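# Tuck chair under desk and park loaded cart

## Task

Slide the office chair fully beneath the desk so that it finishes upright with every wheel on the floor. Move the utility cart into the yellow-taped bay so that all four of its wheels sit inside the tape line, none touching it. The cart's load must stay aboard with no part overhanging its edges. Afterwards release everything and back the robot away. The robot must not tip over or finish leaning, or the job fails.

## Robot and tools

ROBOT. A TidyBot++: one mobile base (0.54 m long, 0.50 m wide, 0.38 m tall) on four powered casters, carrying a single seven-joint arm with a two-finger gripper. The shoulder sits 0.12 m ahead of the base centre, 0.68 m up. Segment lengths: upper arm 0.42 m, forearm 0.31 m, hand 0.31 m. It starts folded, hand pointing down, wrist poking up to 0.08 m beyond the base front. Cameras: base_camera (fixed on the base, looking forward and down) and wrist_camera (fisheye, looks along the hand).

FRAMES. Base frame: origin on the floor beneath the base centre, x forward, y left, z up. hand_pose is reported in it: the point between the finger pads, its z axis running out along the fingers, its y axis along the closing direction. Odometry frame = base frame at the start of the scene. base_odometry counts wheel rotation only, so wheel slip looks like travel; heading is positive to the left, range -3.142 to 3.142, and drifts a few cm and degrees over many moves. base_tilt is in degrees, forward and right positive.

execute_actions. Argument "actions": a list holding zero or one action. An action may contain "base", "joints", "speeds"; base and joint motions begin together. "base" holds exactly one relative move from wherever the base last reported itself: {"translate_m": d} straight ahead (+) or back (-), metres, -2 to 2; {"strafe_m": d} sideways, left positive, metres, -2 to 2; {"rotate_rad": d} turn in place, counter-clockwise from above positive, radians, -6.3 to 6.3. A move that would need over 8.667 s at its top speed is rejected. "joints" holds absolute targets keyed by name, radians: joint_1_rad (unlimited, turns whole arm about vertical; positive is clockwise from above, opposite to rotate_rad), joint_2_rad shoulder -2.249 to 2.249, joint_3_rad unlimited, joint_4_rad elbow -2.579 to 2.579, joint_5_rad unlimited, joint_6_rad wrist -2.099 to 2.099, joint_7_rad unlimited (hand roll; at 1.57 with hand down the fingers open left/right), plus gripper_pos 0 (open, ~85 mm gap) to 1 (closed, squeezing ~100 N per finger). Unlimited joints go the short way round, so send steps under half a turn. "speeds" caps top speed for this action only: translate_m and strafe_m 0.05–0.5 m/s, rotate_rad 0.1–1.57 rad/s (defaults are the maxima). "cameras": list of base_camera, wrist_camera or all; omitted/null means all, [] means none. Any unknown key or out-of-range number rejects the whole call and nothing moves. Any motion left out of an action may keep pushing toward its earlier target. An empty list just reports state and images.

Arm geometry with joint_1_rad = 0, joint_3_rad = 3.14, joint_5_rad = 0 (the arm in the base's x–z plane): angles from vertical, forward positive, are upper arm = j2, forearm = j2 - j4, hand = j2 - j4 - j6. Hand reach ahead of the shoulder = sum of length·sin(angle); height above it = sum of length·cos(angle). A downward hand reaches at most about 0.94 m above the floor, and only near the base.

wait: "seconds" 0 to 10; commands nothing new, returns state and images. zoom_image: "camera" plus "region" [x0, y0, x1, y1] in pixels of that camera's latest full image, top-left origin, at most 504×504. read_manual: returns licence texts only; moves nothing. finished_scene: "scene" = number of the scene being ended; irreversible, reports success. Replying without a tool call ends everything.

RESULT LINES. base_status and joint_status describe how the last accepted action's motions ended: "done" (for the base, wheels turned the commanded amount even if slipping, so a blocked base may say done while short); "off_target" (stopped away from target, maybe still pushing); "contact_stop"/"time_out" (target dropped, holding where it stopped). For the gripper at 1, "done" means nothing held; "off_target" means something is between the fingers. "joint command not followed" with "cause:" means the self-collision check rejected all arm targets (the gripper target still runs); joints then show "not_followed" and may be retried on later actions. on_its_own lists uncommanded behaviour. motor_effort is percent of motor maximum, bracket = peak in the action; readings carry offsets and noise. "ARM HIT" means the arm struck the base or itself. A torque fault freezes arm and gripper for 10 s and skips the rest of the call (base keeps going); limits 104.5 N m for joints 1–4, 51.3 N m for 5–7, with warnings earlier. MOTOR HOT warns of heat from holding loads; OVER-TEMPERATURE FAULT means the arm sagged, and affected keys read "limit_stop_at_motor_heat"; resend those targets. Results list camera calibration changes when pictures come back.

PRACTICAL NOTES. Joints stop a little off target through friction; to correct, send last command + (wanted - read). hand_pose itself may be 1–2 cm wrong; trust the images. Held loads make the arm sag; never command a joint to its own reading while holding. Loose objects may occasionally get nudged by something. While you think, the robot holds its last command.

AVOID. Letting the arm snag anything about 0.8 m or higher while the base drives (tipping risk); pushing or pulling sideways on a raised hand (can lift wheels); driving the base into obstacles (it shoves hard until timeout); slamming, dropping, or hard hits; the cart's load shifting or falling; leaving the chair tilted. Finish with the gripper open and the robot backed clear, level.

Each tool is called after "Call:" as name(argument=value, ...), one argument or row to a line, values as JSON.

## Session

Call:
execute_actions(
  actions=[
    {"joints":{"joint_6_rad":0.2}},
  ],
)

Scene clock: 1.40 s.
base_odometry: x=+0.000 y=+0.000 heading=+0.000 (m, m, rad; odometry frame)
base_tilt: forward=-0.3 right=+0.3 (deg)
base_status: not commanded
joint_positions: joint_1_rad=+0.058 joint_2_rad=-0.337 joint_3_rad=+3.189 joint_4_rad=-2.502 joint_5_rad=+0.018 joint_6_rad=+0.179 joint_7_rad=+1.596 gripper_pos=+0.000
joint_status: all done
motor_effort: joint_1_rad=+1(1) joint_2_rad=-6(6) joint_3_rad=+0(0) joint_4_rad=+17(18) joint_5_rad=+0(0) joint_6_rad=+8(8) joint_7_rad=+0(0) (%)
hand_pose: x=+0.5238 y=-0.0409 z=+0.7774 quat_wxyz=(+0.032, +0.837, -0.028, +0.545) (m; base frame)
pictures: base_camera, wrist_camera
camera_calibration (this result's frames):
wrist_camera: T_world_to_cam=[[-0.0277112, -0.99853, 0.0465886, -0.0554911], [-0.441543, -0.0295862, -0.896752, 0.977002], [0.896812, -0.0454209, -0.440074, 0.00475569], [0, 0, 0, 1]] pos_world=[0.425586, -0.0262877, 0.880806]
Images, in order (width x height): base_camera 644x364, wrist_camera 644x476.

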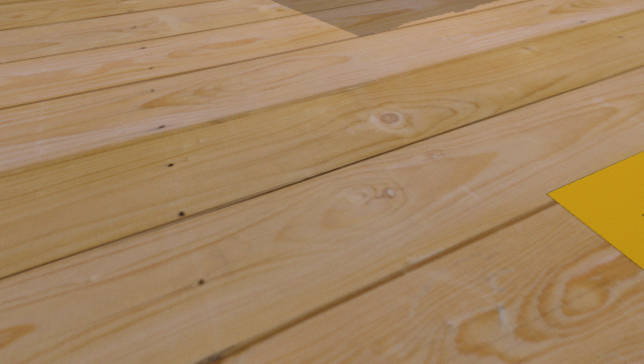

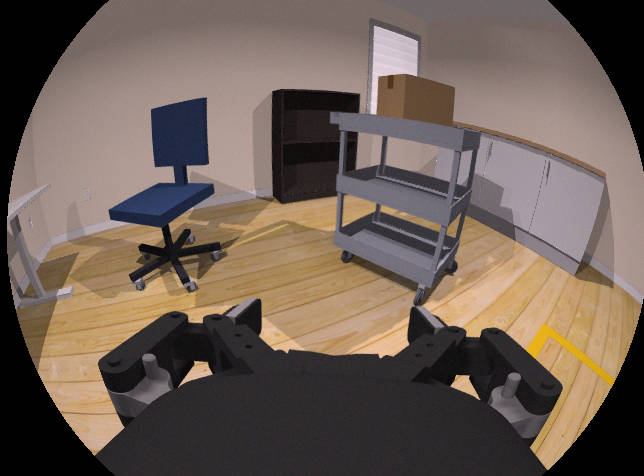

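Call:
execute_actions(
  actions=[
    {"base":{"rotate_rad":-0.81},"joints":{"joint_1_rad":-0.02,"joint_2_rad":0.6,"joint_3_rad":3.12,"joint_4_rad":-2.0,"joint_5_rad":-0.02,"joint_6_rad":0.98,"joint_7_rad":1.55}},
  ],
  cameras=[],
)

Call:
execute_actions(
  actions=[
    {"base":{"strafe_m":0.66}},
  ],
  cameras=[],
)

Call:
execute_actions(
  actions=[
    {"base":{"translate_m":0.4}},
  ],
)

Scene clock: 10.43 s.
base_odometry: x=+0.000 y=+0.000 heading=-0.809 (m, m, rad; odometry frame)
base_tilt: forward=-0.3 right=+0.3 (deg)
base_status: done
joint_positions: joint_1_rad=-0.010 joint_2_rad=+0.595 joint_3_rad=+3.134 joint_4_rad=-2.019 joint_5_rad=+0.004 joint_6_rad=+0.938 joint_7_rad=+1.576 gripper_pos=+0.000
joint_status: all done
motor_effort: joint_1_rad=+1(2) joint_2_rad=-32(34) joint_3_rad=-1(2) joint_4_rad=+13(19) joint_5_rad=+0(1) joint_6_rad=+9(8) joint_7_rad=+0(0) (%)
hand_pose: x=+0.8225 y=+0.0134 z=+0.7260 quat_wxyz=(-0.006, +0.743, +0.008, +0.669) (m; base frame)
pictures: none
No camera images: the call's "cameras" was empty. Leave "cameras" out to get every camera's image.

Scene clock: 13.13 s.
base_odometry: x=+0.479 y=+0.455 heading=-0.810 (m, m, rad; odometry frame)
base_tilt: forward=-0.3 right=+0.2 (deg)
base_status: done
joint_positions: joint_1_rad=-0.018 joint_2_rad=+0.595 joint_3_rad=+3.130 joint_4_rad=-2.019 joint_5_rad=+0.000 joint_6_rad=+0.938 joint_7_rad=+1.576 gripper_pos=+0.000
joint_status: not commanded
motor_effort: joint_1_rad=+1(3) joint_2_rad=-32(33) joint_3_rad=-1(3) joint_4_rad=+13(14) joint_5_rad=+0(1) joint_6_rad=+9(9) joint_7_rad=+0(0) (%)
hand_pose: x=+0.8223 y=+0.0201 z=+0.7261 quat_wxyz=(-0.010, +0.743, +0.010, +0.669) (m; base frame)
pictures: none
No camera images: the call's "cameras" was empty. Leave "cameras" out to get every camera's image.

Scene clock: 15.30 s.
base_odometry: x=+0.755 y=+0.165 heading=-0.810 (m, m, rad; odometry frame)
base_tilt: forward=-0.2 right=+0.3 (deg)
base_status: done
joint_positions: joint_1_rad=-0.018 joint_2_rad=+0.598 joint_3_rad=+3.130 joint_4_rad=-2.012 joint_5_rad=-0.001 joint_6_rad=+0.940 joint_7_rad=+1.576 gripper_pos=+0.000
joint_status: not commanded
motor_effort: joint_1_rad=+1(2) joint_2_rad=-32(35) joint_3_rad=-1(2) joint_4_rad=+14(15) joint_5_rad=+0(0) joint_6_rad=+8(9) joint_7_rad=+0(0) (%)
hand_pose: x=+0.8247 y=+0.0201 z=+0.7283 quat_wxyz=(-0.010, +0.741, +0.010, +0.671) (m; base frame)
pictures: base_camera, wrist_camera
camera_calibration (this result's frames):
wrist_camera: T_world_to_cam=[[0.07143, -0.996718, 0.0381012, -0.0595842], [-0.134398, -0.047468, -0.98979, 0.882404], [0.98835, 0.06558, -0.137348, -0.582098], [0, 0, 0, 1]] pos_world=[0.698166, 0.0206713, 0.795715]
Images, in order (width x height): base_camera 644x364, wrist_camera 644x476.

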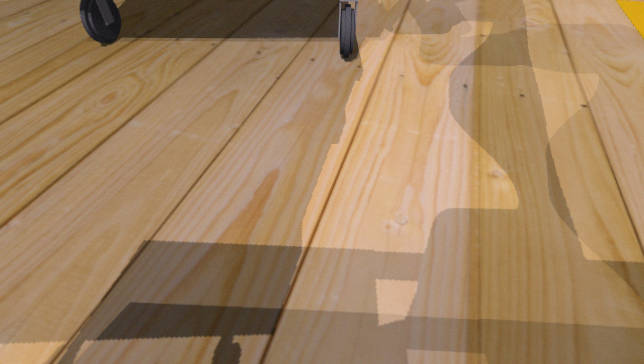

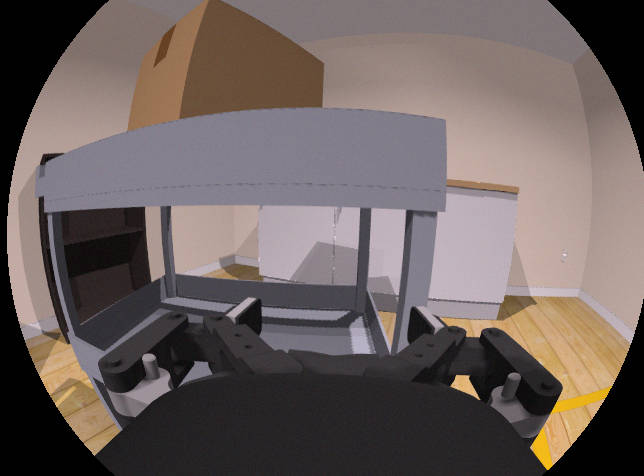

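Call:
execute_actions(
  actions=[
    {"base":{"strafe_m":-0.07}},
  ],
  cameras=[],
)

Call:
execute_actions(
  actions=[
    {"base":{"translate_m":0.08}},
  ],
  cameras=["wrist_camera"],
)

Scene clock: 18.57 s.
base_odometry: x=+0.704 y=+0.117 heading=-0.809 (m, m, rad; odometry frame)
base_tilt: forward=-0.2 right=+0.3 (deg)
base_status: done
joint_positions: joint_1_rad=-0.013 joint_2_rad=+0.598 joint_3_rad=+3.129 joint_4_rad=-2.012 joint_5_rad=-0.001 joint_6_rad=+0.940 joint_7_rad=+1.576 gripper_pos=+0.000
joint_status: not commanded
motor_effort: joint_1_rad=+1(2) joint_2_rad=-32(33) joint_3_rad=-1(3) joint_4_rad=+13(14) joint_5_rad=+0(1) joint_6_rad=+8(9) joint_7_rad=+0(0) (%)
hand_pose: x=+0.8247 y=+0.0177 z=+0.7284 quat_wxyz=(-0.009, +0.741, +0.008, +0.671) (m; base frame)
pictures: none
No camera images: the call's "cameras" was empty. Leave "cameras" out to get every camera's image.

Scene clock: 19.73 s.
base_odometry: x=+0.759 y=+0.058 heading=-0.810 (m, m, rad; odometry frame)
base_tilt: forward=-0.3 right=+0.3 (deg)
base_status: done
joint_positions: joint_1_rad=-0.013 joint_2_rad=+0.599 joint_3_rad=+3.129 joint_4_rad=-2.009 joint_5_rad=-0.001 joint_6_rad=+0.941 joint_7_rad=+1.576 gripper_pos=+0.000
joint_status: not commanded
motor_effort: joint_1_rad=+1(0) joint_2_rad=-32(35) joint_3_rad=-1(2) joint_4_rad=+13(15) joint_5_rad=+0(0) joint_6_rad=+9(10) joint_7_rad=+0(0) (%)
hand_pose: x=+0.8258 y=+0.0177 z=+0.7292 quat_wxyz=(-0.009, +0.740, +0.008, +0.673) (m; base frame)
pictures: wrist_camera
camera_calibration (this result's frames):
wrist_camera: T_world_to_cam=[[0.0676893, -0.997005, 0.0374136, -0.0585302], [-0.13141, -0.0460822, -0.990256, 0.881237], [0.989014, 0.0621132, -0.134136, -0.585702], [0, 0, 0, 1]] pos_world=[0.699033, 0.0186342, 0.796277]
Images, in order (width x height): wrist_camera 644x476.

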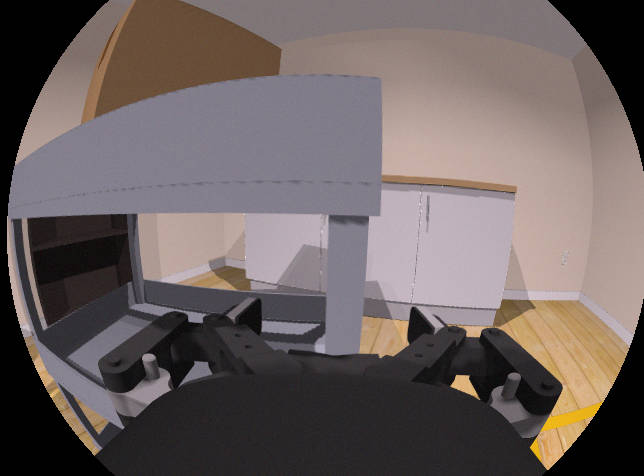

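Call:
execute_actions(
  actions=[
    {"base":{"translate_m":0.058}},
  ],
  cameras=[],
)

Call:
execute_actions(
  actions=[
    {"joints":{"gripper_pos":1}},
  ],
  cameras=[],
)

Call:
execute_actions(
  actions=[
    {"base":{"translate_m":-0.15},"speeds":{"translate_m":0.1}},
  ],
  cameras=[],
)

Call:
execute_actions(
  actions=[
    {"base":{"rotate_rad":-0.29},"speeds":{"rotate_rad":0.13}},
  ],
  cameras=[],
)

Call:
execute_actions(
  actions=[
    {"base":{"strafe_m":-0.9},"speeds":{"strafe_m":0.14}},
  ],
)

Scene clock: 24.53 s.
base_odometry: x=+0.799 y=+0.016 heading=-0.810 (m, m, rad; odometry frame)
base_tilt: forward=-0.2 right=+0.3 (deg)
base_status: done
joint_positions: joint_1_rad=-0.013 joint_2_rad=+0.599 joint_3_rad=+3.129 joint_4_rad=-2.008 joint_5_rad=-0.001 joint_6_rad=+0.941 joint_7_rad=+1.576 gripper_pos=+0.000
joint_status: not commanded
motor_effort: joint_1_rad=+1(1) joint_2_rad=-32(35) joint_3_rad=-1(3) joint_4_rad=+13(15) joint_5_rad=+0(1) joint_6_rad=+8(9) joint_7_rad=+0(0) (%)
hand_pose: x=+0.8261 y=+0.0177 z=+0.7293 quat_wxyz=(-0.009, +0.740, +0.008, +0.673) (m; base frame)
pictures: none
No camera images: the call's "cameras" was empty. Leave "cameras" out to get every camera's image.

Scene clock: 25.63 s.
base_odometry: x=+0.799 y=+0.016 heading=-0.810 (m, m, rad; odometry frame)
base_tilt: forward=-0.2 right=+0.3 (deg)
base_status: not commanded
joint_positions: joint_1_rad=-0.013 joint_2_rad=+0.599 joint_3_rad=+3.130 joint_4_rad=-2.008 joint_5_rad=-0.005 joint_6_rad=+0.942 joint_7_rad=+1.576 gripper_pos=+0.738
joint_status: gripper_pos off_target (ended at +0.738, target +1.000)
motor_effort: joint_1_rad=+0(6) joint_2_rad=-32(32) joint_3_rad=-3(7) joint_4_rad=+15(16) joint_5_rad=-1(4) joint_6_rad=+9(9) joint_7_rad=-2(2) (%)
hand_pose: x=+0.8262 y=+0.0161 z=+0.7294 quat_wxyz=(-0.008, +0.740, +0.006, +0.673) (m; base frame)
pictures: none
No camera images: the call's "cameras" was empty. Leave "cameras" out to get every camera's image.

Scene clock: 27.70 s.
base_odometry: x=+0.696 y=+0.125 heading=-0.811 (m, m, rad; odometry frame)
base_tilt: forward=-0.3 right=+0.3 (deg)
base_status: done
joint_positions: joint_1_rad=-0.014 joint_2_rad=+0.605 joint_3_rad=+3.131 joint_4_rad=-2.000 joint_5_rad=-0.017 joint_6_rad=+0.942 joint_7_rad=+1.576 gripper_pos=+0.739
joint_status: not commanded
motor_effort: joint_1_rad=+1(3) joint_2_rad=-33(37) joint_3_rad=-2(6) joint_4_rad=+14(16) joint_5_rad=-2(3) joint_6_rad=+9(12) joint_7_rad=-3(4) (%)
hand_pose: x=+0.8287 y=+0.0130 z=+0.7293 quat_wxyz=(-0.006, +0.739, +0.000, +0.674) (m; base frame)
pictures: none
No camera images: the call's "cameras" was empty. Leave "cameras" out to get every camera's image.

Scene clock: 30.93 s.
base_odometry: x=+0.696 y=+0.125 heading=-1.099 (m, m, rad; odometry frame)
base_tilt: forward=-0.3 right=+0.3 (deg)
base_status: done
joint_positions: joint_1_rad=-0.047 joint_2_rad=+0.604 joint_3_rad=+3.096 joint_4_rad=-2.003 joint_5_rad=+0.030 joint_6_rad=+0.943 joint_7_rad=+1.576 gripper_pos=+0.739
joint_status: not commanded
motor_effort: joint_1_rad=+5(16) joint_2_rad=-30(36) joint_3_rad=+0(10) joint_4_rad=+14(17) joint_5_rad=-4(14) joint_6_rad=+8(12) joint_7_rad=-3(5) (%)
hand_pose: x=+0.8244 y=+0.0673 z=+0.7291 quat_wxyz=(-0.039, +0.738, +0.039, +0.672) (m; base frame)
pictures: none
No camera images: the call's "cameras" was empty. Leave "cameras" out to get every camera's image.

Scene clock: 38.03 s.
base_odometry: x=-0.107 y=-0.283 heading=-1.100 (m, m, rad; odometry frame)
base_tilt: forward=-0.3 right=+0.3 (deg)
base_status: done
joint_positions: joint_1_rad=-0.056 joint_2_rad=+0.604 joint_3_rad=+3.089 joint_4_rad=-2.004 joint_5_rad=+0.033 joint_6_rad=+0.943 joint_7_rad=+1.576 gripper_pos=+0.739
joint_status: not commanded
motor_effort: joint_1_rad=+6(15) joint_2_rad=-31(35) joint_3_rad=+1(8) joint_4_rad=+15(17) joint_5_rad=-5(11) joint_6_rad=+9(11) joint_7_rad=-3(4) (%)
hand_pose: x=+0.8229 y=+0.0785 z=+0.7292 quat_wxyz=(-0.046, +0.738, +0.045, +0.672) (m; base frame)
pictures: base_camera, wrist_camera
camera_calibration (this result's frames):
wrist_camera: T_world_to_cam=[[0.171514, -0.984654, 0.0322332, -0.0803198], [-0.124221, -0.0540715, -0.99078, 0.878676], [0.977319, 0.165929, -0.131589, -0.587016], [0, 0, 0, 1]] pos_world=[0.696628, 0.0658271, 0.795919]
Images, in order (width x height): base_camera 644x364, wrist_camera 644x476.

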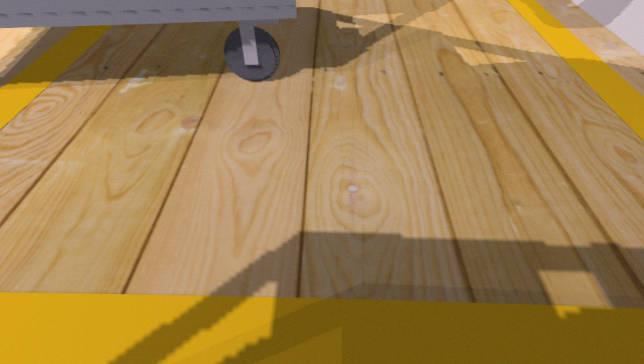

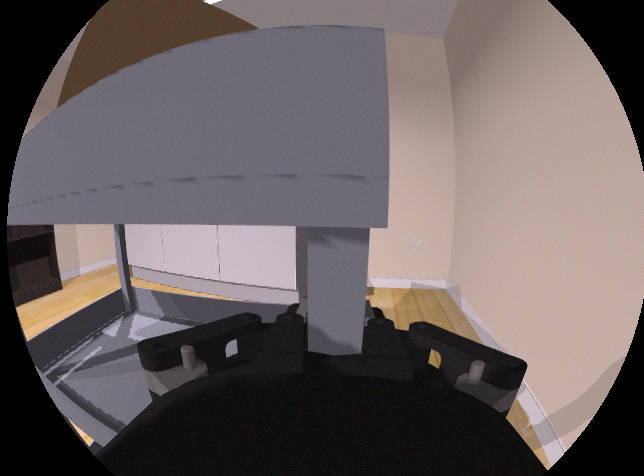

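Call:
execute_actions(
  actions=[
    {"base":{"strafe_m":-0.34},"speeds":{"strafe_m":0.14}},
  ],
  cameras=[],
)

Call:
execute_actions(
  actions=[
    {"base":{"translate_m":-0.13},"speeds":{"translate_m":0.08}},
  ],
  cameras=["base_camera"],
)

Call:
execute_actions(
  actions=[
    {"joints":{"gripper_pos":0}},
  ],
  cameras=[],
)

Call:
execute_actions(
  actions=[
    {"base":{"translate_m":-0.13}},
  ],
  cameras=[],
)

Call:
execute_actions(
  actions=[
    {"base":{"strafe_m":1.2},"joints":{"joint_2_rad":-0.34,"joint_4_rad":-2.5,"joint_6_rad":0,"joint_1_rad":0.6}},
  ],
)

Call:
execute_actions(
  actions=[
    {"base":{"rotate_rad":1.57},"joints":{"joint_6_rad":0.3,"joint_1_rad":-0.4}},
  ],
)

Scene clock: 45.40 s.
base_odometry: x=-0.410 y=-0.437 heading=-1.101 (m, m, rad; odometry frame)
base_tilt: forward=-0.3 right=+0.3 (deg)
base_status: done
joint_positions: joint_1_rad=-0.058 joint_2_rad=+0.604 joint_3_rad=+3.089 joint_4_rad=-2.004 joint_5_rad=+0.033 joint_6_rad=+0.943 joint_7_rad=+1.576 gripper_pos=+0.739
joint_status: not commanded
motor_effort: joint_1_rad=+6(15) joint_2_rad=-31(35) joint_3_rad=+1(8) joint_4_rad=+14(17) joint_5_rad=-5(11) joint_6_rad=+8(11) joint_7_rad=-3(4) (%)
hand_pose: x=+0.8228 y=+0.0801 z=+0.7291 quat_wxyz=(-0.047, +0.738, +0.046, +0.672) (m; base frame)
pictures: none
No camera images: the call's "cameras" was empty. Leave "cameras" out to get every camera's image.

Scene clock: 47.57 s.
base_odometry: x=-0.469 y=-0.322 heading=-1.101 (m, m, rad; odometry frame)
base_tilt: forward=-0.3 right=+0.3 (deg)
base_status: done
joint_positions: joint_1_rad=-0.011 joint_2_rad=+0.607 joint_3_rad=+3.132 joint_4_rad=-1.998 joint_5_rad=-0.016 joint_6_rad=+0.943 joint_7_rad=+1.576 gripper_pos=+0.739
joint_status: not commanded
motor_effort: joint_1_rad=-1(8) joint_2_rad=-33(36) joint_3_rad=-4(6) joint_4_rad=+14(13) joint_5_rad=+1(6) joint_6_rad=+9(11) joint_7_rad=-3(4) (%)
hand_pose: x=+0.8295 y=+0.0105 z=+0.7293 quat_wxyz=(-0.005, +0.738, -0.001, +0.674) (m; base frame)
pictures: base_camera
Images, in order (width x height): base_camera 644x364.

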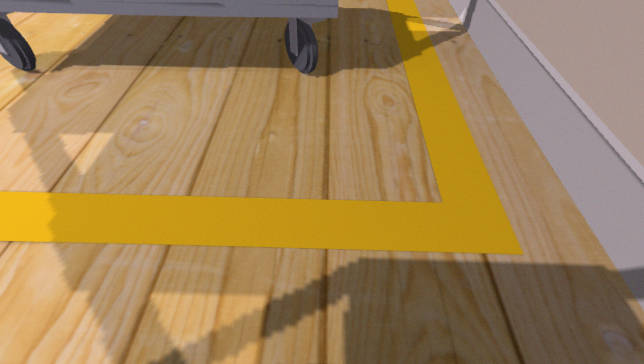

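Scene clock: 48.67 s.
base_odometry: x=-0.469 y=-0.322 heading=-1.101 (m, m, rad; odometry frame)
base_tilt: forward=-0.3 right=+0.3 (deg)
base_status: not commanded
joint_positions: joint_1_rad=-0.012 joint_2_rad=+0.607 joint_3_rad=+3.128 joint_4_rad=-1.998 joint_5_rad=-0.016 joint_6_rad=+0.943 joint_7_rad=+1.576 gripper_pos=+0.000
joint_status: all done
motor_effort: joint_1_rad=+1(1) joint_2_rad=-32(34) joint_3_rad=-1(4) joint_4_rad=+13(13) joint_5_rad=+0(1) joint_6_rad=+9(9) joint_7_rad=+0(3) (%)
hand_pose: x=+0.8294 y=+0.0132 z=+0.7293 quat_wxyz=(-0.007, +0.738, +0.000, +0.674) (m; base frame)
pictures: none
No camera images: the call's "cameras" was empty. Leave "cameras" out to get every camera's image.

Scene clock: 50.03 s.
base_odometry: x=-0.528 y=-0.206 heading=-1.101 (m, m, rad; odometry frame)
base_tilt: forward=-0.3 right=+0.3 (deg)
base_status: done
joint_positions: joint_1_rad=-0.012 joint_2_rad=+0.604 joint_3_rad=+3.128 joint_4_rad=-1.998 joint_5_rad=-0.016 joint_6_rad=+0.943 joint_7_rad=+1.576 gripper_pos=+0.000
joint_status: not commanded
motor_effort: joint_1_rad=+1(1) joint_2_rad=-32(34) joint_3_rad=-1(3) joint_4_rad=+13(15) joint_5_rad=+0(1) joint_6_rad=+8(9) joint_7_rad=+0(0) (%)
hand_pose: x=+0.8292 y=+0.0132 z=+0.7310 quat_wxyz=(-0.007, +0.738, +0.000, +0.675) (m; base frame)
pictures: none
No camera images: the call's "cameras" was empty. Leave "cameras" out to get every camera's image.

Scene clock: 53.80 s.
base_odometry: x=+0.542 y=+0.338 heading=-1.101 (m, m, rad; odometry frame)
base_tilt: forward=-0.3 right=+0.3 (deg)
base_status: done
joint_positions: joint_1_rad=+0.586 joint_2_rad=-0.333 joint_3_rad=+3.128 joint_4_rad=-2.484 joint_5_rad=-0.016 joint_6_rad=+0.039 joint_7_rad=+1.576 gripper_pos=+0.000
joint_status: all done
motor_effort: joint_1_rad=+1(2) joint_2_rad=-6(34) joint_3_rad=+0(3) joint_4_rad=+17(18) joint_5_rad=+0(1) joint_6_rad=+7(10) joint_7_rad=+0(0) (%)
hand_pose: x=+0.4492 y=-0.2114 z=+0.7464 quat_wxyz=(+0.139, +0.834, -0.250, +0.472) (m; base frame)
pictures: base_camera, wrist_camera
camera_calibration (this result's frames):
wrist_camera: T_world_to_cam=[[-0.498786, -0.866637, 0.012379, 0.0386422], [-0.480437, 0.264568, -0.836172, 0.945642], [0.721382, -0.423019, -0.548327, 0.130119], [0, 0, 0, 1]] pos_world=[0.37973, -0.161655, 0.861589]
Images, in order (width x height): base_camera 644x364, wrist_camera 644x476.

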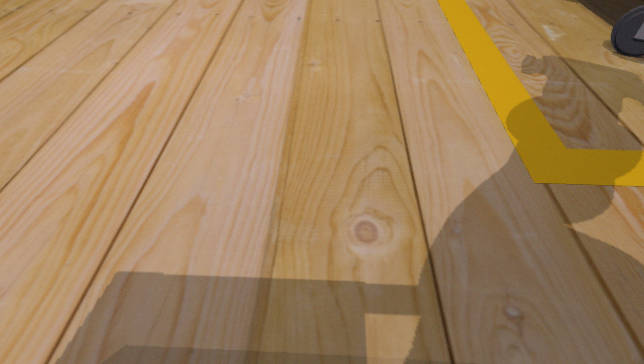

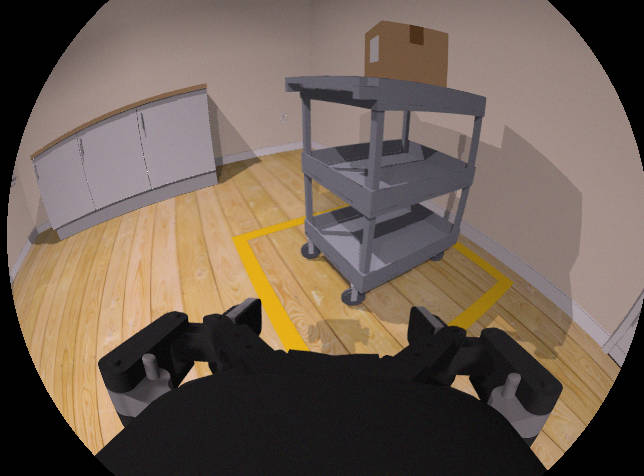

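Scene clock: 56.10 s.
base_odometry: x=+0.542 y=+0.338 heading=+0.468 (m, m, rad; odometry frame)
base_tilt: forward=-0.3 right=+0.3 (deg)
base_status: done
joint_positions: joint_1_rad=-0.392 joint_2_rad=-0.333 joint_3_rad=+3.124 joint_4_rad=-2.484 joint_5_rad=-0.016 joint_6_rad=+0.258 joint_7_rad=+1.576 gripper_pos=+0.000
joint_status: all done
motor_effort: joint_1_rad=+1(3) joint_2_rad=-6(7) joint_3_rad=+0(1) joint_4_rad=+18(18) joint_5_rad=+0(0) joint_6_rad=+8(8) joint_7_rad=+0(0) (%)
hand_pose: x=+0.5045 y=+0.1678 z=+0.8081 quat_wxyz=(-0.118, +0.796, +0.161, +0.572) (m; base frame)
pictures: base_camera, wrist_camera
camera_calibration (this result's frames):
wrist_camera: T_world_to_cam=[[0.437996, -0.898598, 0.0260989, -0.0842149], [-0.307849, -0.177202, -0.934788, 0.990191], [0.844624, 0.401398, -0.354246, -0.072946], [0, 0, 0, 1]] pos_world=[0.403327, 0.129069, 0.901976]
Images, in order (width x height): base_camera 644x364, wrist_camera 644x476.

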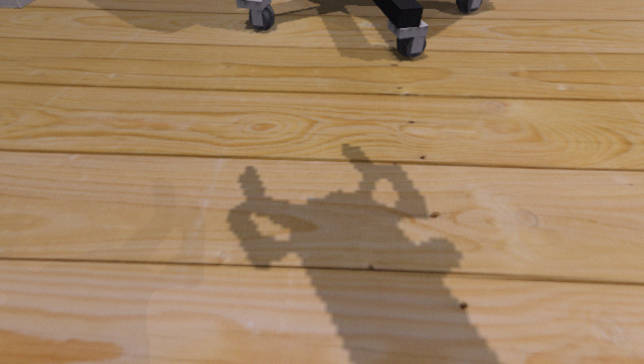

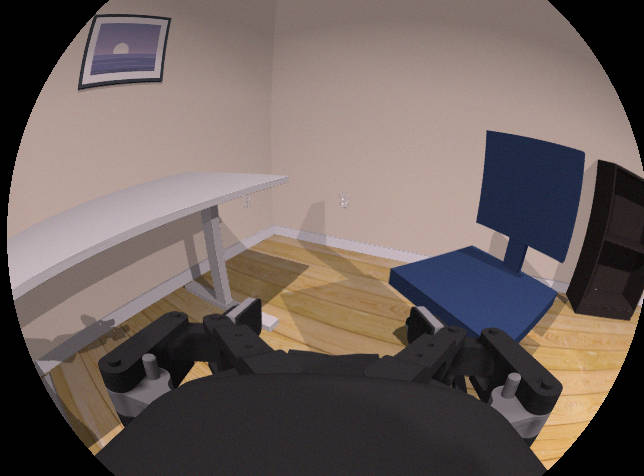

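Call:
execute_actions(
  actions=[
    {"base":{"strafe_m":-1.3},"joints":{"joint_1_rad":0.02}},
  ],
  cameras=[],
)

Call:
execute_actions(
  actions=[
    {"base":{"translate_m":0.8}},
  ],
  cameras=[],
)

Call:
execute_actions(
  actions=[
    {"base":{"rotate_rad":1.04},"joints":{"joint_2_rad":0.55,"joint_3_rad":3.15,"joint_4_rad":-2.0,"joint_6_rad":1.0}},
  ],
)

Scene clock: 63.27 s.
base_odometry: x=+1.131 y=-0.821 heading=+0.470 (m, m, rad; odometry frame)
base_tilt: forward=-0.3 right=+0.3 (deg)
base_status: done
joint_positions: joint_1_rad=+0.009 joint_2_rad=-0.333 joint_3_rad=+3.124 joint_4_rad=-2.484 joint_5_rad=-0.016 joint_6_rad=+0.258 joint_7_rad=+1.576 gripper_pos=+0.000
joint_status: all done
motor_effort: joint_1_rad=+1(2) joint_2_rad=-6(8) joint_3_rad=+0(2) joint_4_rad=+18(18) joint_5_rad=+0(0) joint_6_rad=+8(8) joint_7_rad=+0(0) (%)
hand_pose: x=+0.5395 y=+0.0042 z=+0.8082 quat_wxyz=(-0.001, +0.811, -0.001, +0.584) (m; base frame)
pictures: none
No camera images: the call's "cameras" was empty. Leave "cameras" out to get every camera's image.

Scene clock: 66.23 s.
base_odometry: x=+1.845 y=-0.459 heading=+0.469 (m, m, rad; odometry frame)
base_tilt: forward=-0.3 right=+0.3 (deg)
base_status: done
joint_positions: joint_1_rad=+0.009 joint_2_rad=-0.335 joint_3_rad=+3.124 joint_4_rad=-2.486 joint_5_rad=-0.016 joint_6_rad=+0.260 joint_7_rad=+1.576 gripper_pos=+0.000
joint_status: not commanded
motor_effort: joint_1_rad=+1(2) joint_2_rad=-6(8) joint_3_rad=+0(1) joint_4_rad=+18(19) joint_5_rad=+0(0) joint_6_rad=+8(9) joint_7_rad=+0(0) (%)
hand_pose: x=+0.5389 y=+0.0041 z=+0.8091 quat_wxyz=(-0.001, +0.811, -0.001, +0.586) (m; base frame)
pictures: none
No camera images: the call's "cameras" was empty. Leave "cameras" out to get every camera's image.

Scene clock: 68.40 s.
base_odometry: x=+1.845 y=-0.459 heading=+1.509 (m, m, rad; odometry frame)
base_tilt: forward=-0.2 right=+0.3 (deg)
base_status: done
joint_positions: joint_1_rad=+0.015 joint_2_rad=+0.545 joint_3_rad=+3.136 joint_4_rad=-2.019 joint_5_rad=-0.016 joint_6_rad=+0.958 joint_7_rad=+1.576 gripper_pos=+0.000
joint_status: all done
motor_effort: joint_1_rad=+1(4) joint_2_rad=-31(33) joint_3_rad=-1(2) joint_4_rad=+13(18) joint_5_rad=+0(1) joint_6_rad=+8(9) joint_7_rad=+0(0) (%)
hand_pose: x=+0.8197 y=-0.0104 z=+0.7674 quat_wxyz=(+0.006, +0.719, -0.011, +0.694) (m; base frame)
pictures: base_camera, wrist_camera
camera_calibration (this result's frames):
wrist_camera: T_world_to_cam=[[0.0178856, -0.999197, 0.0358646, -0.0455305], [-0.0737123, -0.0370905, -0.99659, 0.874644], [0.997119, 0.0151809, -0.0743165, -0.62588], [0, 0, 0, 1]] pos_world=[0.689363, -0.00355158, 0.826781]
Images, in order (width x height): base_camera 644x364, wrist_camera 644x476.

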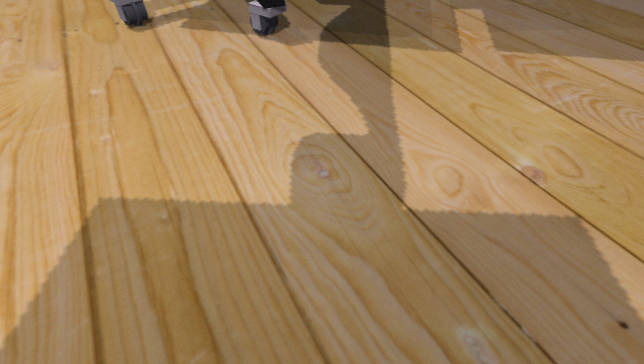

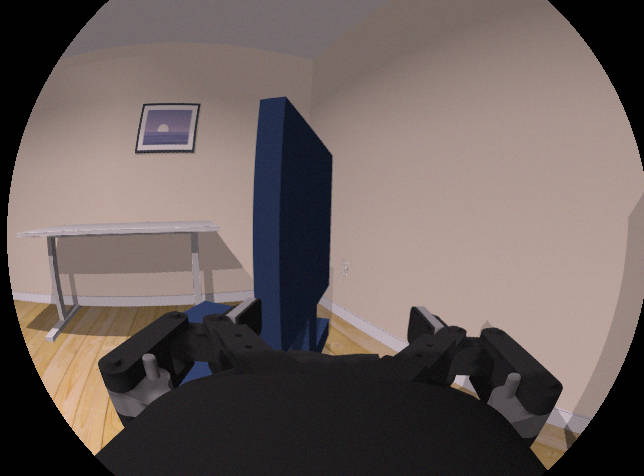

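Call:
execute_actions(
  actions=[
    {"base":{"rotate_rad":-0.18}},
  ],
  cameras=[],
)

Call:
execute_actions(
  actions=[
    {"base":{"strafe_m":0.31}},
  ],
  cameras=[],
)

Call:
execute_actions(
  actions=[
    {"base":{"translate_m":0.16}},
  ],
  cameras=["wrist_camera"],
)

Scene clock: 72.53 s.
base_odometry: x=+1.845 y=-0.459 heading=+1.330 (m, m, rad; odometry frame)
base_tilt: forward=-0.3 right=+0.3 (deg)
base_status: done
joint_positions: joint_1_rad=+0.025 joint_2_rad=+0.545 joint_3_rad=+3.154 joint_4_rad=-2.019 joint_5_rad=-0.016 joint_6_rad=+0.958 joint_7_rad=+1.576 gripper_pos=+0.000
joint_status: not commanded
motor_effort: joint_1_rad=+1(4) joint_2_rad=-31(32) joint_3_rad=-1(4) joint_4_rad=+14(14) joint_5_rad=+0(1) joint_6_rad=+9(9) joint_7_rad=+0(0) (%)
hand_pose: x=+0.8195 y=-0.0267 z=+0.7675 quat_wxyz=(+0.018, +0.719, -0.017, +0.694) (m; base frame)
pictures: none
No camera images: the call's "cameras" was empty. Leave "cameras" out to get every camera's image.

Scene clock: 74.47 s.
base_odometry: x=+1.543 y=-0.386 heading=+1.331 (m, m, rad; odometry frame)
base_tilt: forward=-0.3 right=+0.3 (deg)
base_status: done
joint_positions: joint_1_rad=+0.015 joint_2_rad=+0.545 joint_3_rad=+3.153 joint_4_rad=-2.019 joint_5_rad=-0.016 joint_6_rad=+0.958 joint_7_rad=+1.576 gripper_pos=+0.000
joint_status: not commanded
motor_effort: joint_1_rad=+1(2) joint_2_rad=-31(32) joint_3_rad=-1(3) joint_4_rad=+14(14) joint_5_rad=+0(1) joint_6_rad=+9(9) joint_7_rad=+0(0) (%)
hand_pose: x=+0.8197 y=-0.0197 z=+0.7676 quat_wxyz=(+0.014, +0.719, -0.013, +0.695) (m; base frame)
pictures: none
No camera images: the call's "cameras" was empty. Leave "cameras" out to get every camera's image.

Scene clock: 75.97 s.
base_odometry: x=+1.581 y=-0.230 heading=+1.331 (m, m, rad; odometry frame)
base_tilt: forward=-0.2 right=+0.3 (deg)
base_status: done
joint_positions: joint_1_rad=+0.015 joint_2_rad=+0.548 joint_3_rad=+3.153 joint_4_rad=-2.012 joint_5_rad=-0.016 joint_6_rad=+0.960 joint_7_rad=+1.576 gripper_pos=+0.000
joint_status: not commanded
motor_effort: joint_1_rad=+1(1) joint_2_rad=-31(34) joint_3_rad=-1(2) joint_4_rad=+14(15) joint_5_rad=+0(1) joint_6_rad=+8(9) joint_7_rad=+0(0) (%)
hand_pose: x=+0.8219 y=-0.0197 z=+0.7690 quat_wxyz=(+0.014, +0.717, -0.013, +0.696) (m; base frame)
pictures: wrist_camera
camera_calibration (this result's frames):
wrist_camera: T_world_to_cam=[[0.00332529, -0.998992, 0.0447714, -0.0498507], [-0.0688198, -0.0448941, -0.996618, 0.871846], [0.997624, 0.000232886, -0.0688997, -0.632655], [0, 0, 0, 1]] pos_world=[0.691318, -0.0105124, 0.82754]
Images, in order (width x height): wrist_camera 644x476.

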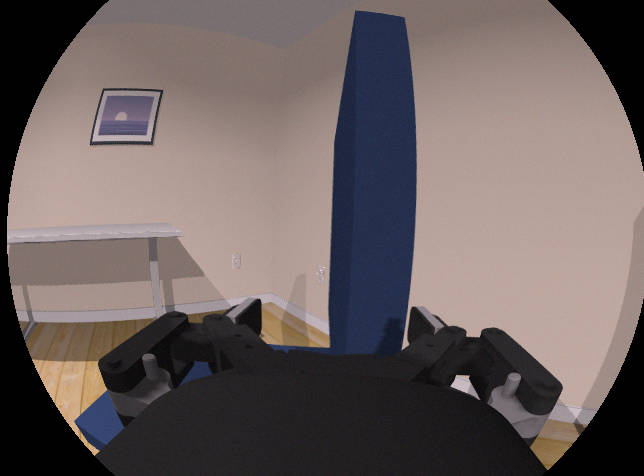

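Call:
execute_actions(
  actions=[
    {"base":{"strafe_m":-0.037}},
  ],
  cameras=[],
)

Call:
execute_actions(
  actions=[
    {"base":{"translate_m":0.1}},
  ],
  cameras=["wrist_camera"],
)

Call:
execute_actions(
  actions=[
    {"joints":{"gripper_pos":1}},
  ],
)

Scene clock: 81.87 s.
base_odometry: x=+1.617 y=-0.239 heading=+1.331 (m, m, rad; odometry frame)
base_tilt: forward=-0.3 right=+0.3 (deg)
base_status: done
joint_positions: joint_1_rad=+0.024 joint_2_rad=+0.548 joint_3_rad=+3.153 joint_4_rad=-2.012 joint_5_rad=-0.016 joint_6_rad=+0.960 joint_7_rad=+1.576 gripper_pos=+0.000
joint_status: not commanded
motor_effort: joint_1_rad=+1(4) joint_2_rad=-31(32) joint_3_rad=-1(2) joint_4_rad=+14(14) joint_5_rad=+0(1) joint_6_rad=+9(9) joint_7_rad=+0(0) (%)
hand_pose: x=+0.8217 y=-0.0256 z=+0.7691 quat_wxyz=(+0.017, +0.717, -0.016, +0.696) (m; base frame)
pictures: none
No camera images: the call's "cameras" was empty. Leave "cameras" out to get every camera's image.

Scene clock: 83.10 s.
base_odometry: x=+1.641 y=-0.141 heading=+1.331 (m, m, rad; odometry frame)
base_tilt: forward=-0.2 right=+0.3 (deg)
base_status: done
joint_positions: joint_1_rad=+0.023 joint_2_rad=+0.550 joint_3_rad=+3.152 joint_4_rad=-2.005 joint_5_rad=-0.016 joint_6_rad=+0.963 joint_7_rad=+1.575 gripper_pos=+0.000
joint_status: not commanded
motor_effort: joint_1_rad=+0(5) joint_2_rad=-32(34) joint_3_rad=-1(5) joint_4_rad=+14(18) joint_5_rad=+0(3) joint_6_rad=+9(9) joint_7_rad=+0(0) (%)
hand_pose: x=+0.8239 y=-0.0246 z=+0.7720 quat_wxyz=(+0.016, +0.714, -0.016, +0.699) (m; base frame)
pictures: wrist_camera
camera_calibration (this result's frames):
wrist_camera: T_world_to_cam=[[-0.00384991, -0.99902, 0.0440919, -0.0484145], [-0.061001, -0.0437755, -0.997177, 0.868785], [0.99813, -0.00652869, -0.0607727, -0.641329], [0, 0, 0, 1]] pos_world=[0.69294, -0.0145226, 0.829492]
Images, in order (width x height): wrist_camera 644x476.

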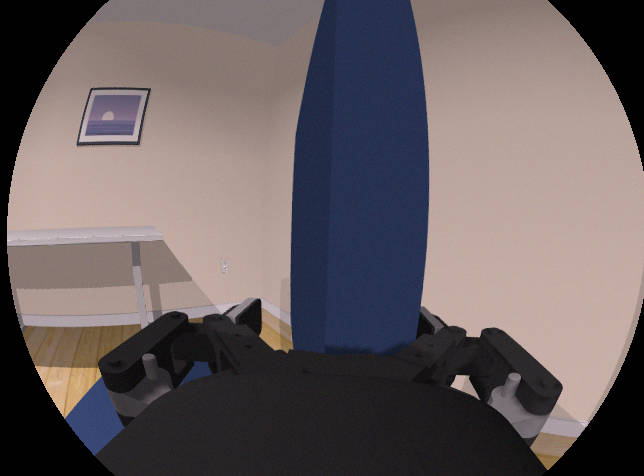

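Scene clock: 84.30 s.
base_odometry: x=+1.641 y=-0.142 heading=+1.331 (m, m, rad; odometry frame)
base_tilt: forward=-0.2 right=+0.3 (deg)
base_status: not commanded
joint_positions: joint_1_rad=-0.001 joint_2_rad=+0.547 joint_3_rad=+3.140 joint_4_rad=-2.010 joint_5_rad=-0.004 joint_6_rad=+0.964 joint_7_rad=+1.570 gripper_pos=+0.572
joint_status: gripper_pos off_target (ended at +0.572, target +1.000)
motor_effort: joint_1_rad=+4(7) joint_2_rad=-32(33) joint_3_rad=+0(5) joint_4_rad=+15(20) joint_5_rad=-5(6) joint_6_rad=+10(10) joint_7_rad=-4(3) (%)
hand_pose: x=+0.8226 y=+0.0015 z=+0.7720 quat_wxyz=(-0.001, +0.715, -0.002, +0.699) (m; base frame)
pictures: base_camera, wrist_camera
camera_calibration (this result's frames):
wrist_camera: T_world_to_cam=[[0.0395321, -0.998428, 0.039745, -0.0546408], [-0.0598194, -0.0420696, -0.997322, 0.868989], [0.997426, 0.0370487, -0.0613885, -0.638927], [0, 0, 0, 1]] pos_world=[0.691425, 0.00567446, 0.829611]
Images, in order (width x height): base_camera 644x364, wrist_camera 644x476.

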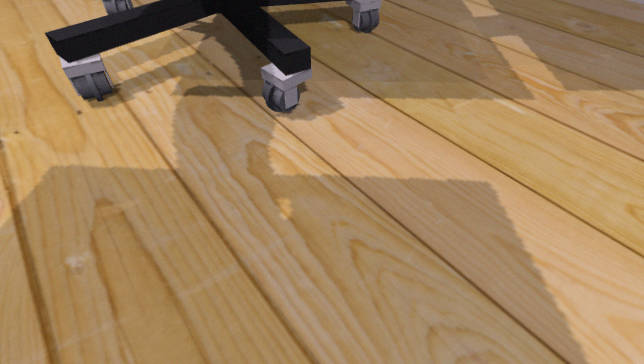

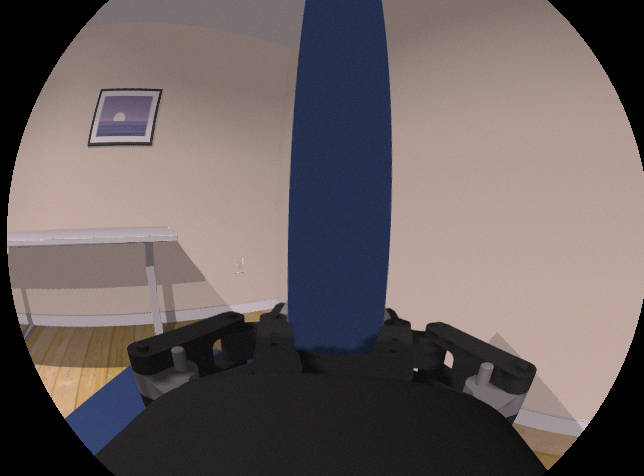

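Call:
execute_actions(
  actions=[
    {"base":{"strafe_m":0.75},"speeds":{"strafe_m":0.15}},
  ],
  cameras=[],
)

Call:
execute_actions(
  actions=[
    {"base":{"rotate_rad":-0.86},"speeds":{"rotate_rad":0.18}},
  ],
)

Call:
execute_actions(
  actions=[
    {"base":{"translate_m":-0.65},"speeds":{"translate_m":0.2}},
  ],
  cameras=[],
)

Call:
execute_actions(
  actions=[
    {"base":{"strafe_m":0.45},"speeds":{"strafe_m":0.15}},
  ],
)

Scene clock: 96.80 s.
base_odometry: x=+0.913 y=+0.037 heading=+1.331 (m, m, rad; odometry frame)
base_tilt: forward=-0.2 right=+0.3 (deg)
base_status: done
joint_positions: joint_1_rad=+0.064 joint_2_rad=+0.551 joint_3_rad=+3.204 joint_4_rad=-2.005 joint_5_rad=-0.067 joint_6_rad=+0.964 joint_7_rad=+1.570 gripper_pos=+0.573
joint_status: not commanded
motor_effort: joint_1_rad=-5(20) joint_2_rad=-33(35) joint_3_rad=-7(18) joint_4_rad=+12(19) joint_5_rad=+4(15) joint_6_rad=+9(11) joint_7_rad=-4(5) (%)
hand_pose: x=+0.8180 y=-0.0956 z=+0.7720 quat_wxyz=(+0.059, +0.711, -0.064, +0.698) (m; base frame)
pictures: none
No camera images: the call's "cameras" was empty. Leave "cameras" out to get every camera's image.

Scene clock: 102.43 s.
base_odometry: x=+0.913 y=+0.037 heading=+0.474 (m, m, rad; odometry frame)
base_tilt: forward=-0.2 right=+0.2 (deg)
base_status: done
joint_positions: joint_1_rad=-0.013 joint_2_rad=+0.550 joint_3_rad=+3.118 joint_4_rad=-2.007 joint_5_rad=+0.026 joint_6_rad=+0.965 joint_7_rad=+1.570 gripper_pos=+0.573
joint_status: not commanded
motor_effort: joint_1_rad=+5(23) joint_2_rad=-30(36) joint_3_rad=+2(16) joint_4_rad=+13(19) joint_5_rad=-4(18) joint_6_rad=+8(12) joint_7_rad=-1(5) (%)
hand_pose: x=+0.8226 y=+0.0300 z=+0.7717 quat_wxyz=(-0.019, +0.714, +0.020, +0.699) (m; base frame)
pictures: base_camera, wrist_camera
camera_calibration (this result's frames):
wrist_camera: T_world_to_cam=[[0.0955827, -0.994432, 0.0443641, -0.07598], [-0.0563501, -0.0499022, -0.997163, 0.867141], [0.993825, 0.0928117, -0.0608061, -0.639155], [0, 0, 0, 1]] pos_world=[0.691334, 0.0270363, 0.829188]
Images, in order (width x height): base_camera 644x364, wrist_camera 644x476.

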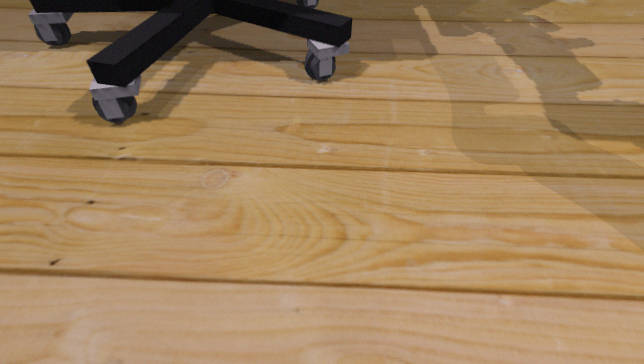

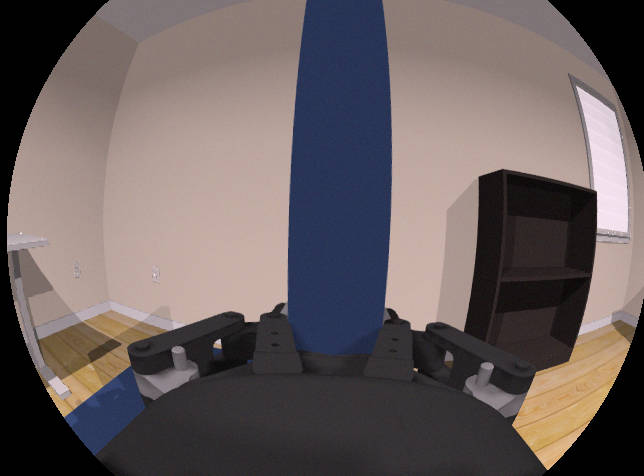

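Scene clock: 106.43 s.
base_odometry: x=+0.334 y=-0.259 heading=+0.473 (m, m, rad; odometry frame)
base_tilt: forward=-0.3 right=+0.3 (deg)
base_status: done
joint_positions: joint_1_rad=+0.077 joint_2_rad=+0.555 joint_3_rad=+3.200 joint_4_rad=-2.001 joint_5_rad=-0.059 joint_6_rad=+0.966 joint_7_rad=+1.570 gripper_pos=+0.573
joint_status: not commanded
motor_effort: joint_1_rad=-10(14) joint_2_rad=-31(39) joint_3_rad=-10(13) joint_4_rad=+16(18) joint_5_rad=+6(10) joint_6_rad=+10(13) joint_7_rad=-3(4) (%)
hand_pose: x=+0.8187 y=-0.1004 z=+0.7719 quat_wxyz=(+0.061, +0.711, -0.064, +0.698) (m; base frame)
pictures: none
No camera images: the call's "cameras" was empty. Leave "cameras" out to get every camera's image.

Scene clock: 110.33 s.
base_odometry: x=+0.129 y=+0.141 heading=+0.473 (m, m, rad; odometry frame)
base_tilt: forward=-0.3 right=+0.3 (deg)
base_status: done
joint_positions: joint_1_rad=+0.060 joint_2_rad=+0.556 joint_3_rad=+3.200 joint_4_rad=-1.999 joint_5_rad=-0.062 joint_6_rad=+0.966 joint_7_rad=+1.570 gripper_pos=+0.573
joint_status: not commanded
motor_effort: joint_1_rad=-4(20) joint_2_rad=-33(35) joint_3_rad=-6(18) joint_4_rad=+13(18) joint_5_rad=+3(14) joint_6_rad=+10(12) joint_7_rad=-4(4) (%)
hand_pose: x=+0.8209 y=-0.0892 z=+0.7721 quat_wxyz=(+0.055, +0.711, -0.059, +0.699) (m; base frame)
pictures: base_camera, wrist_camera
camera_calibration (this result's frames):
wrist_camera: T_world_to_cam=[[-0.12025, -0.991994, 0.0385678, -0.0124814], [-0.0602837, -0.0314814, -0.997685, 0.866744], [0.990912, -0.122297, -0.0560154, -0.646793], [0, 0, 0, 1]] pos_world=[0.691664, -0.0641959, 0.828988]
Images, in order (width x height): base_camera 644x364, wrist_camera 644x476.

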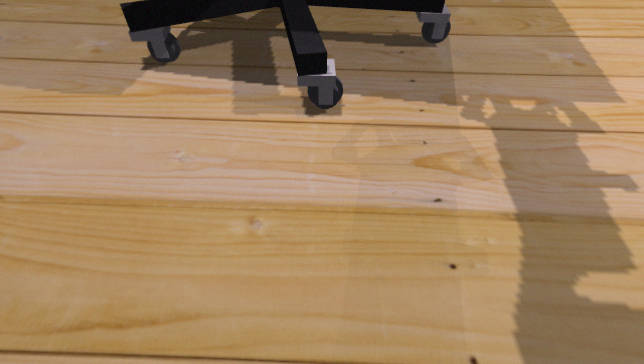

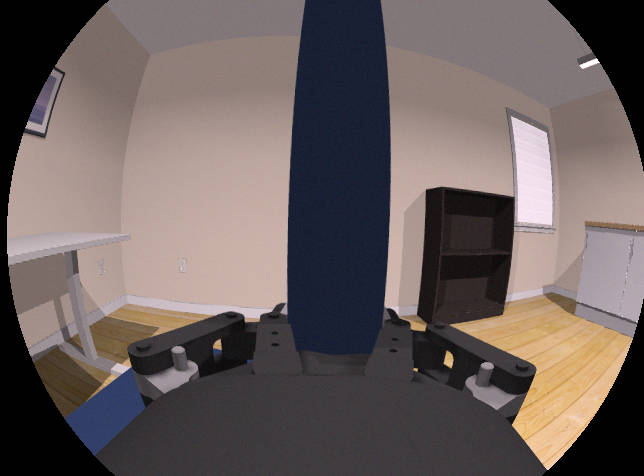

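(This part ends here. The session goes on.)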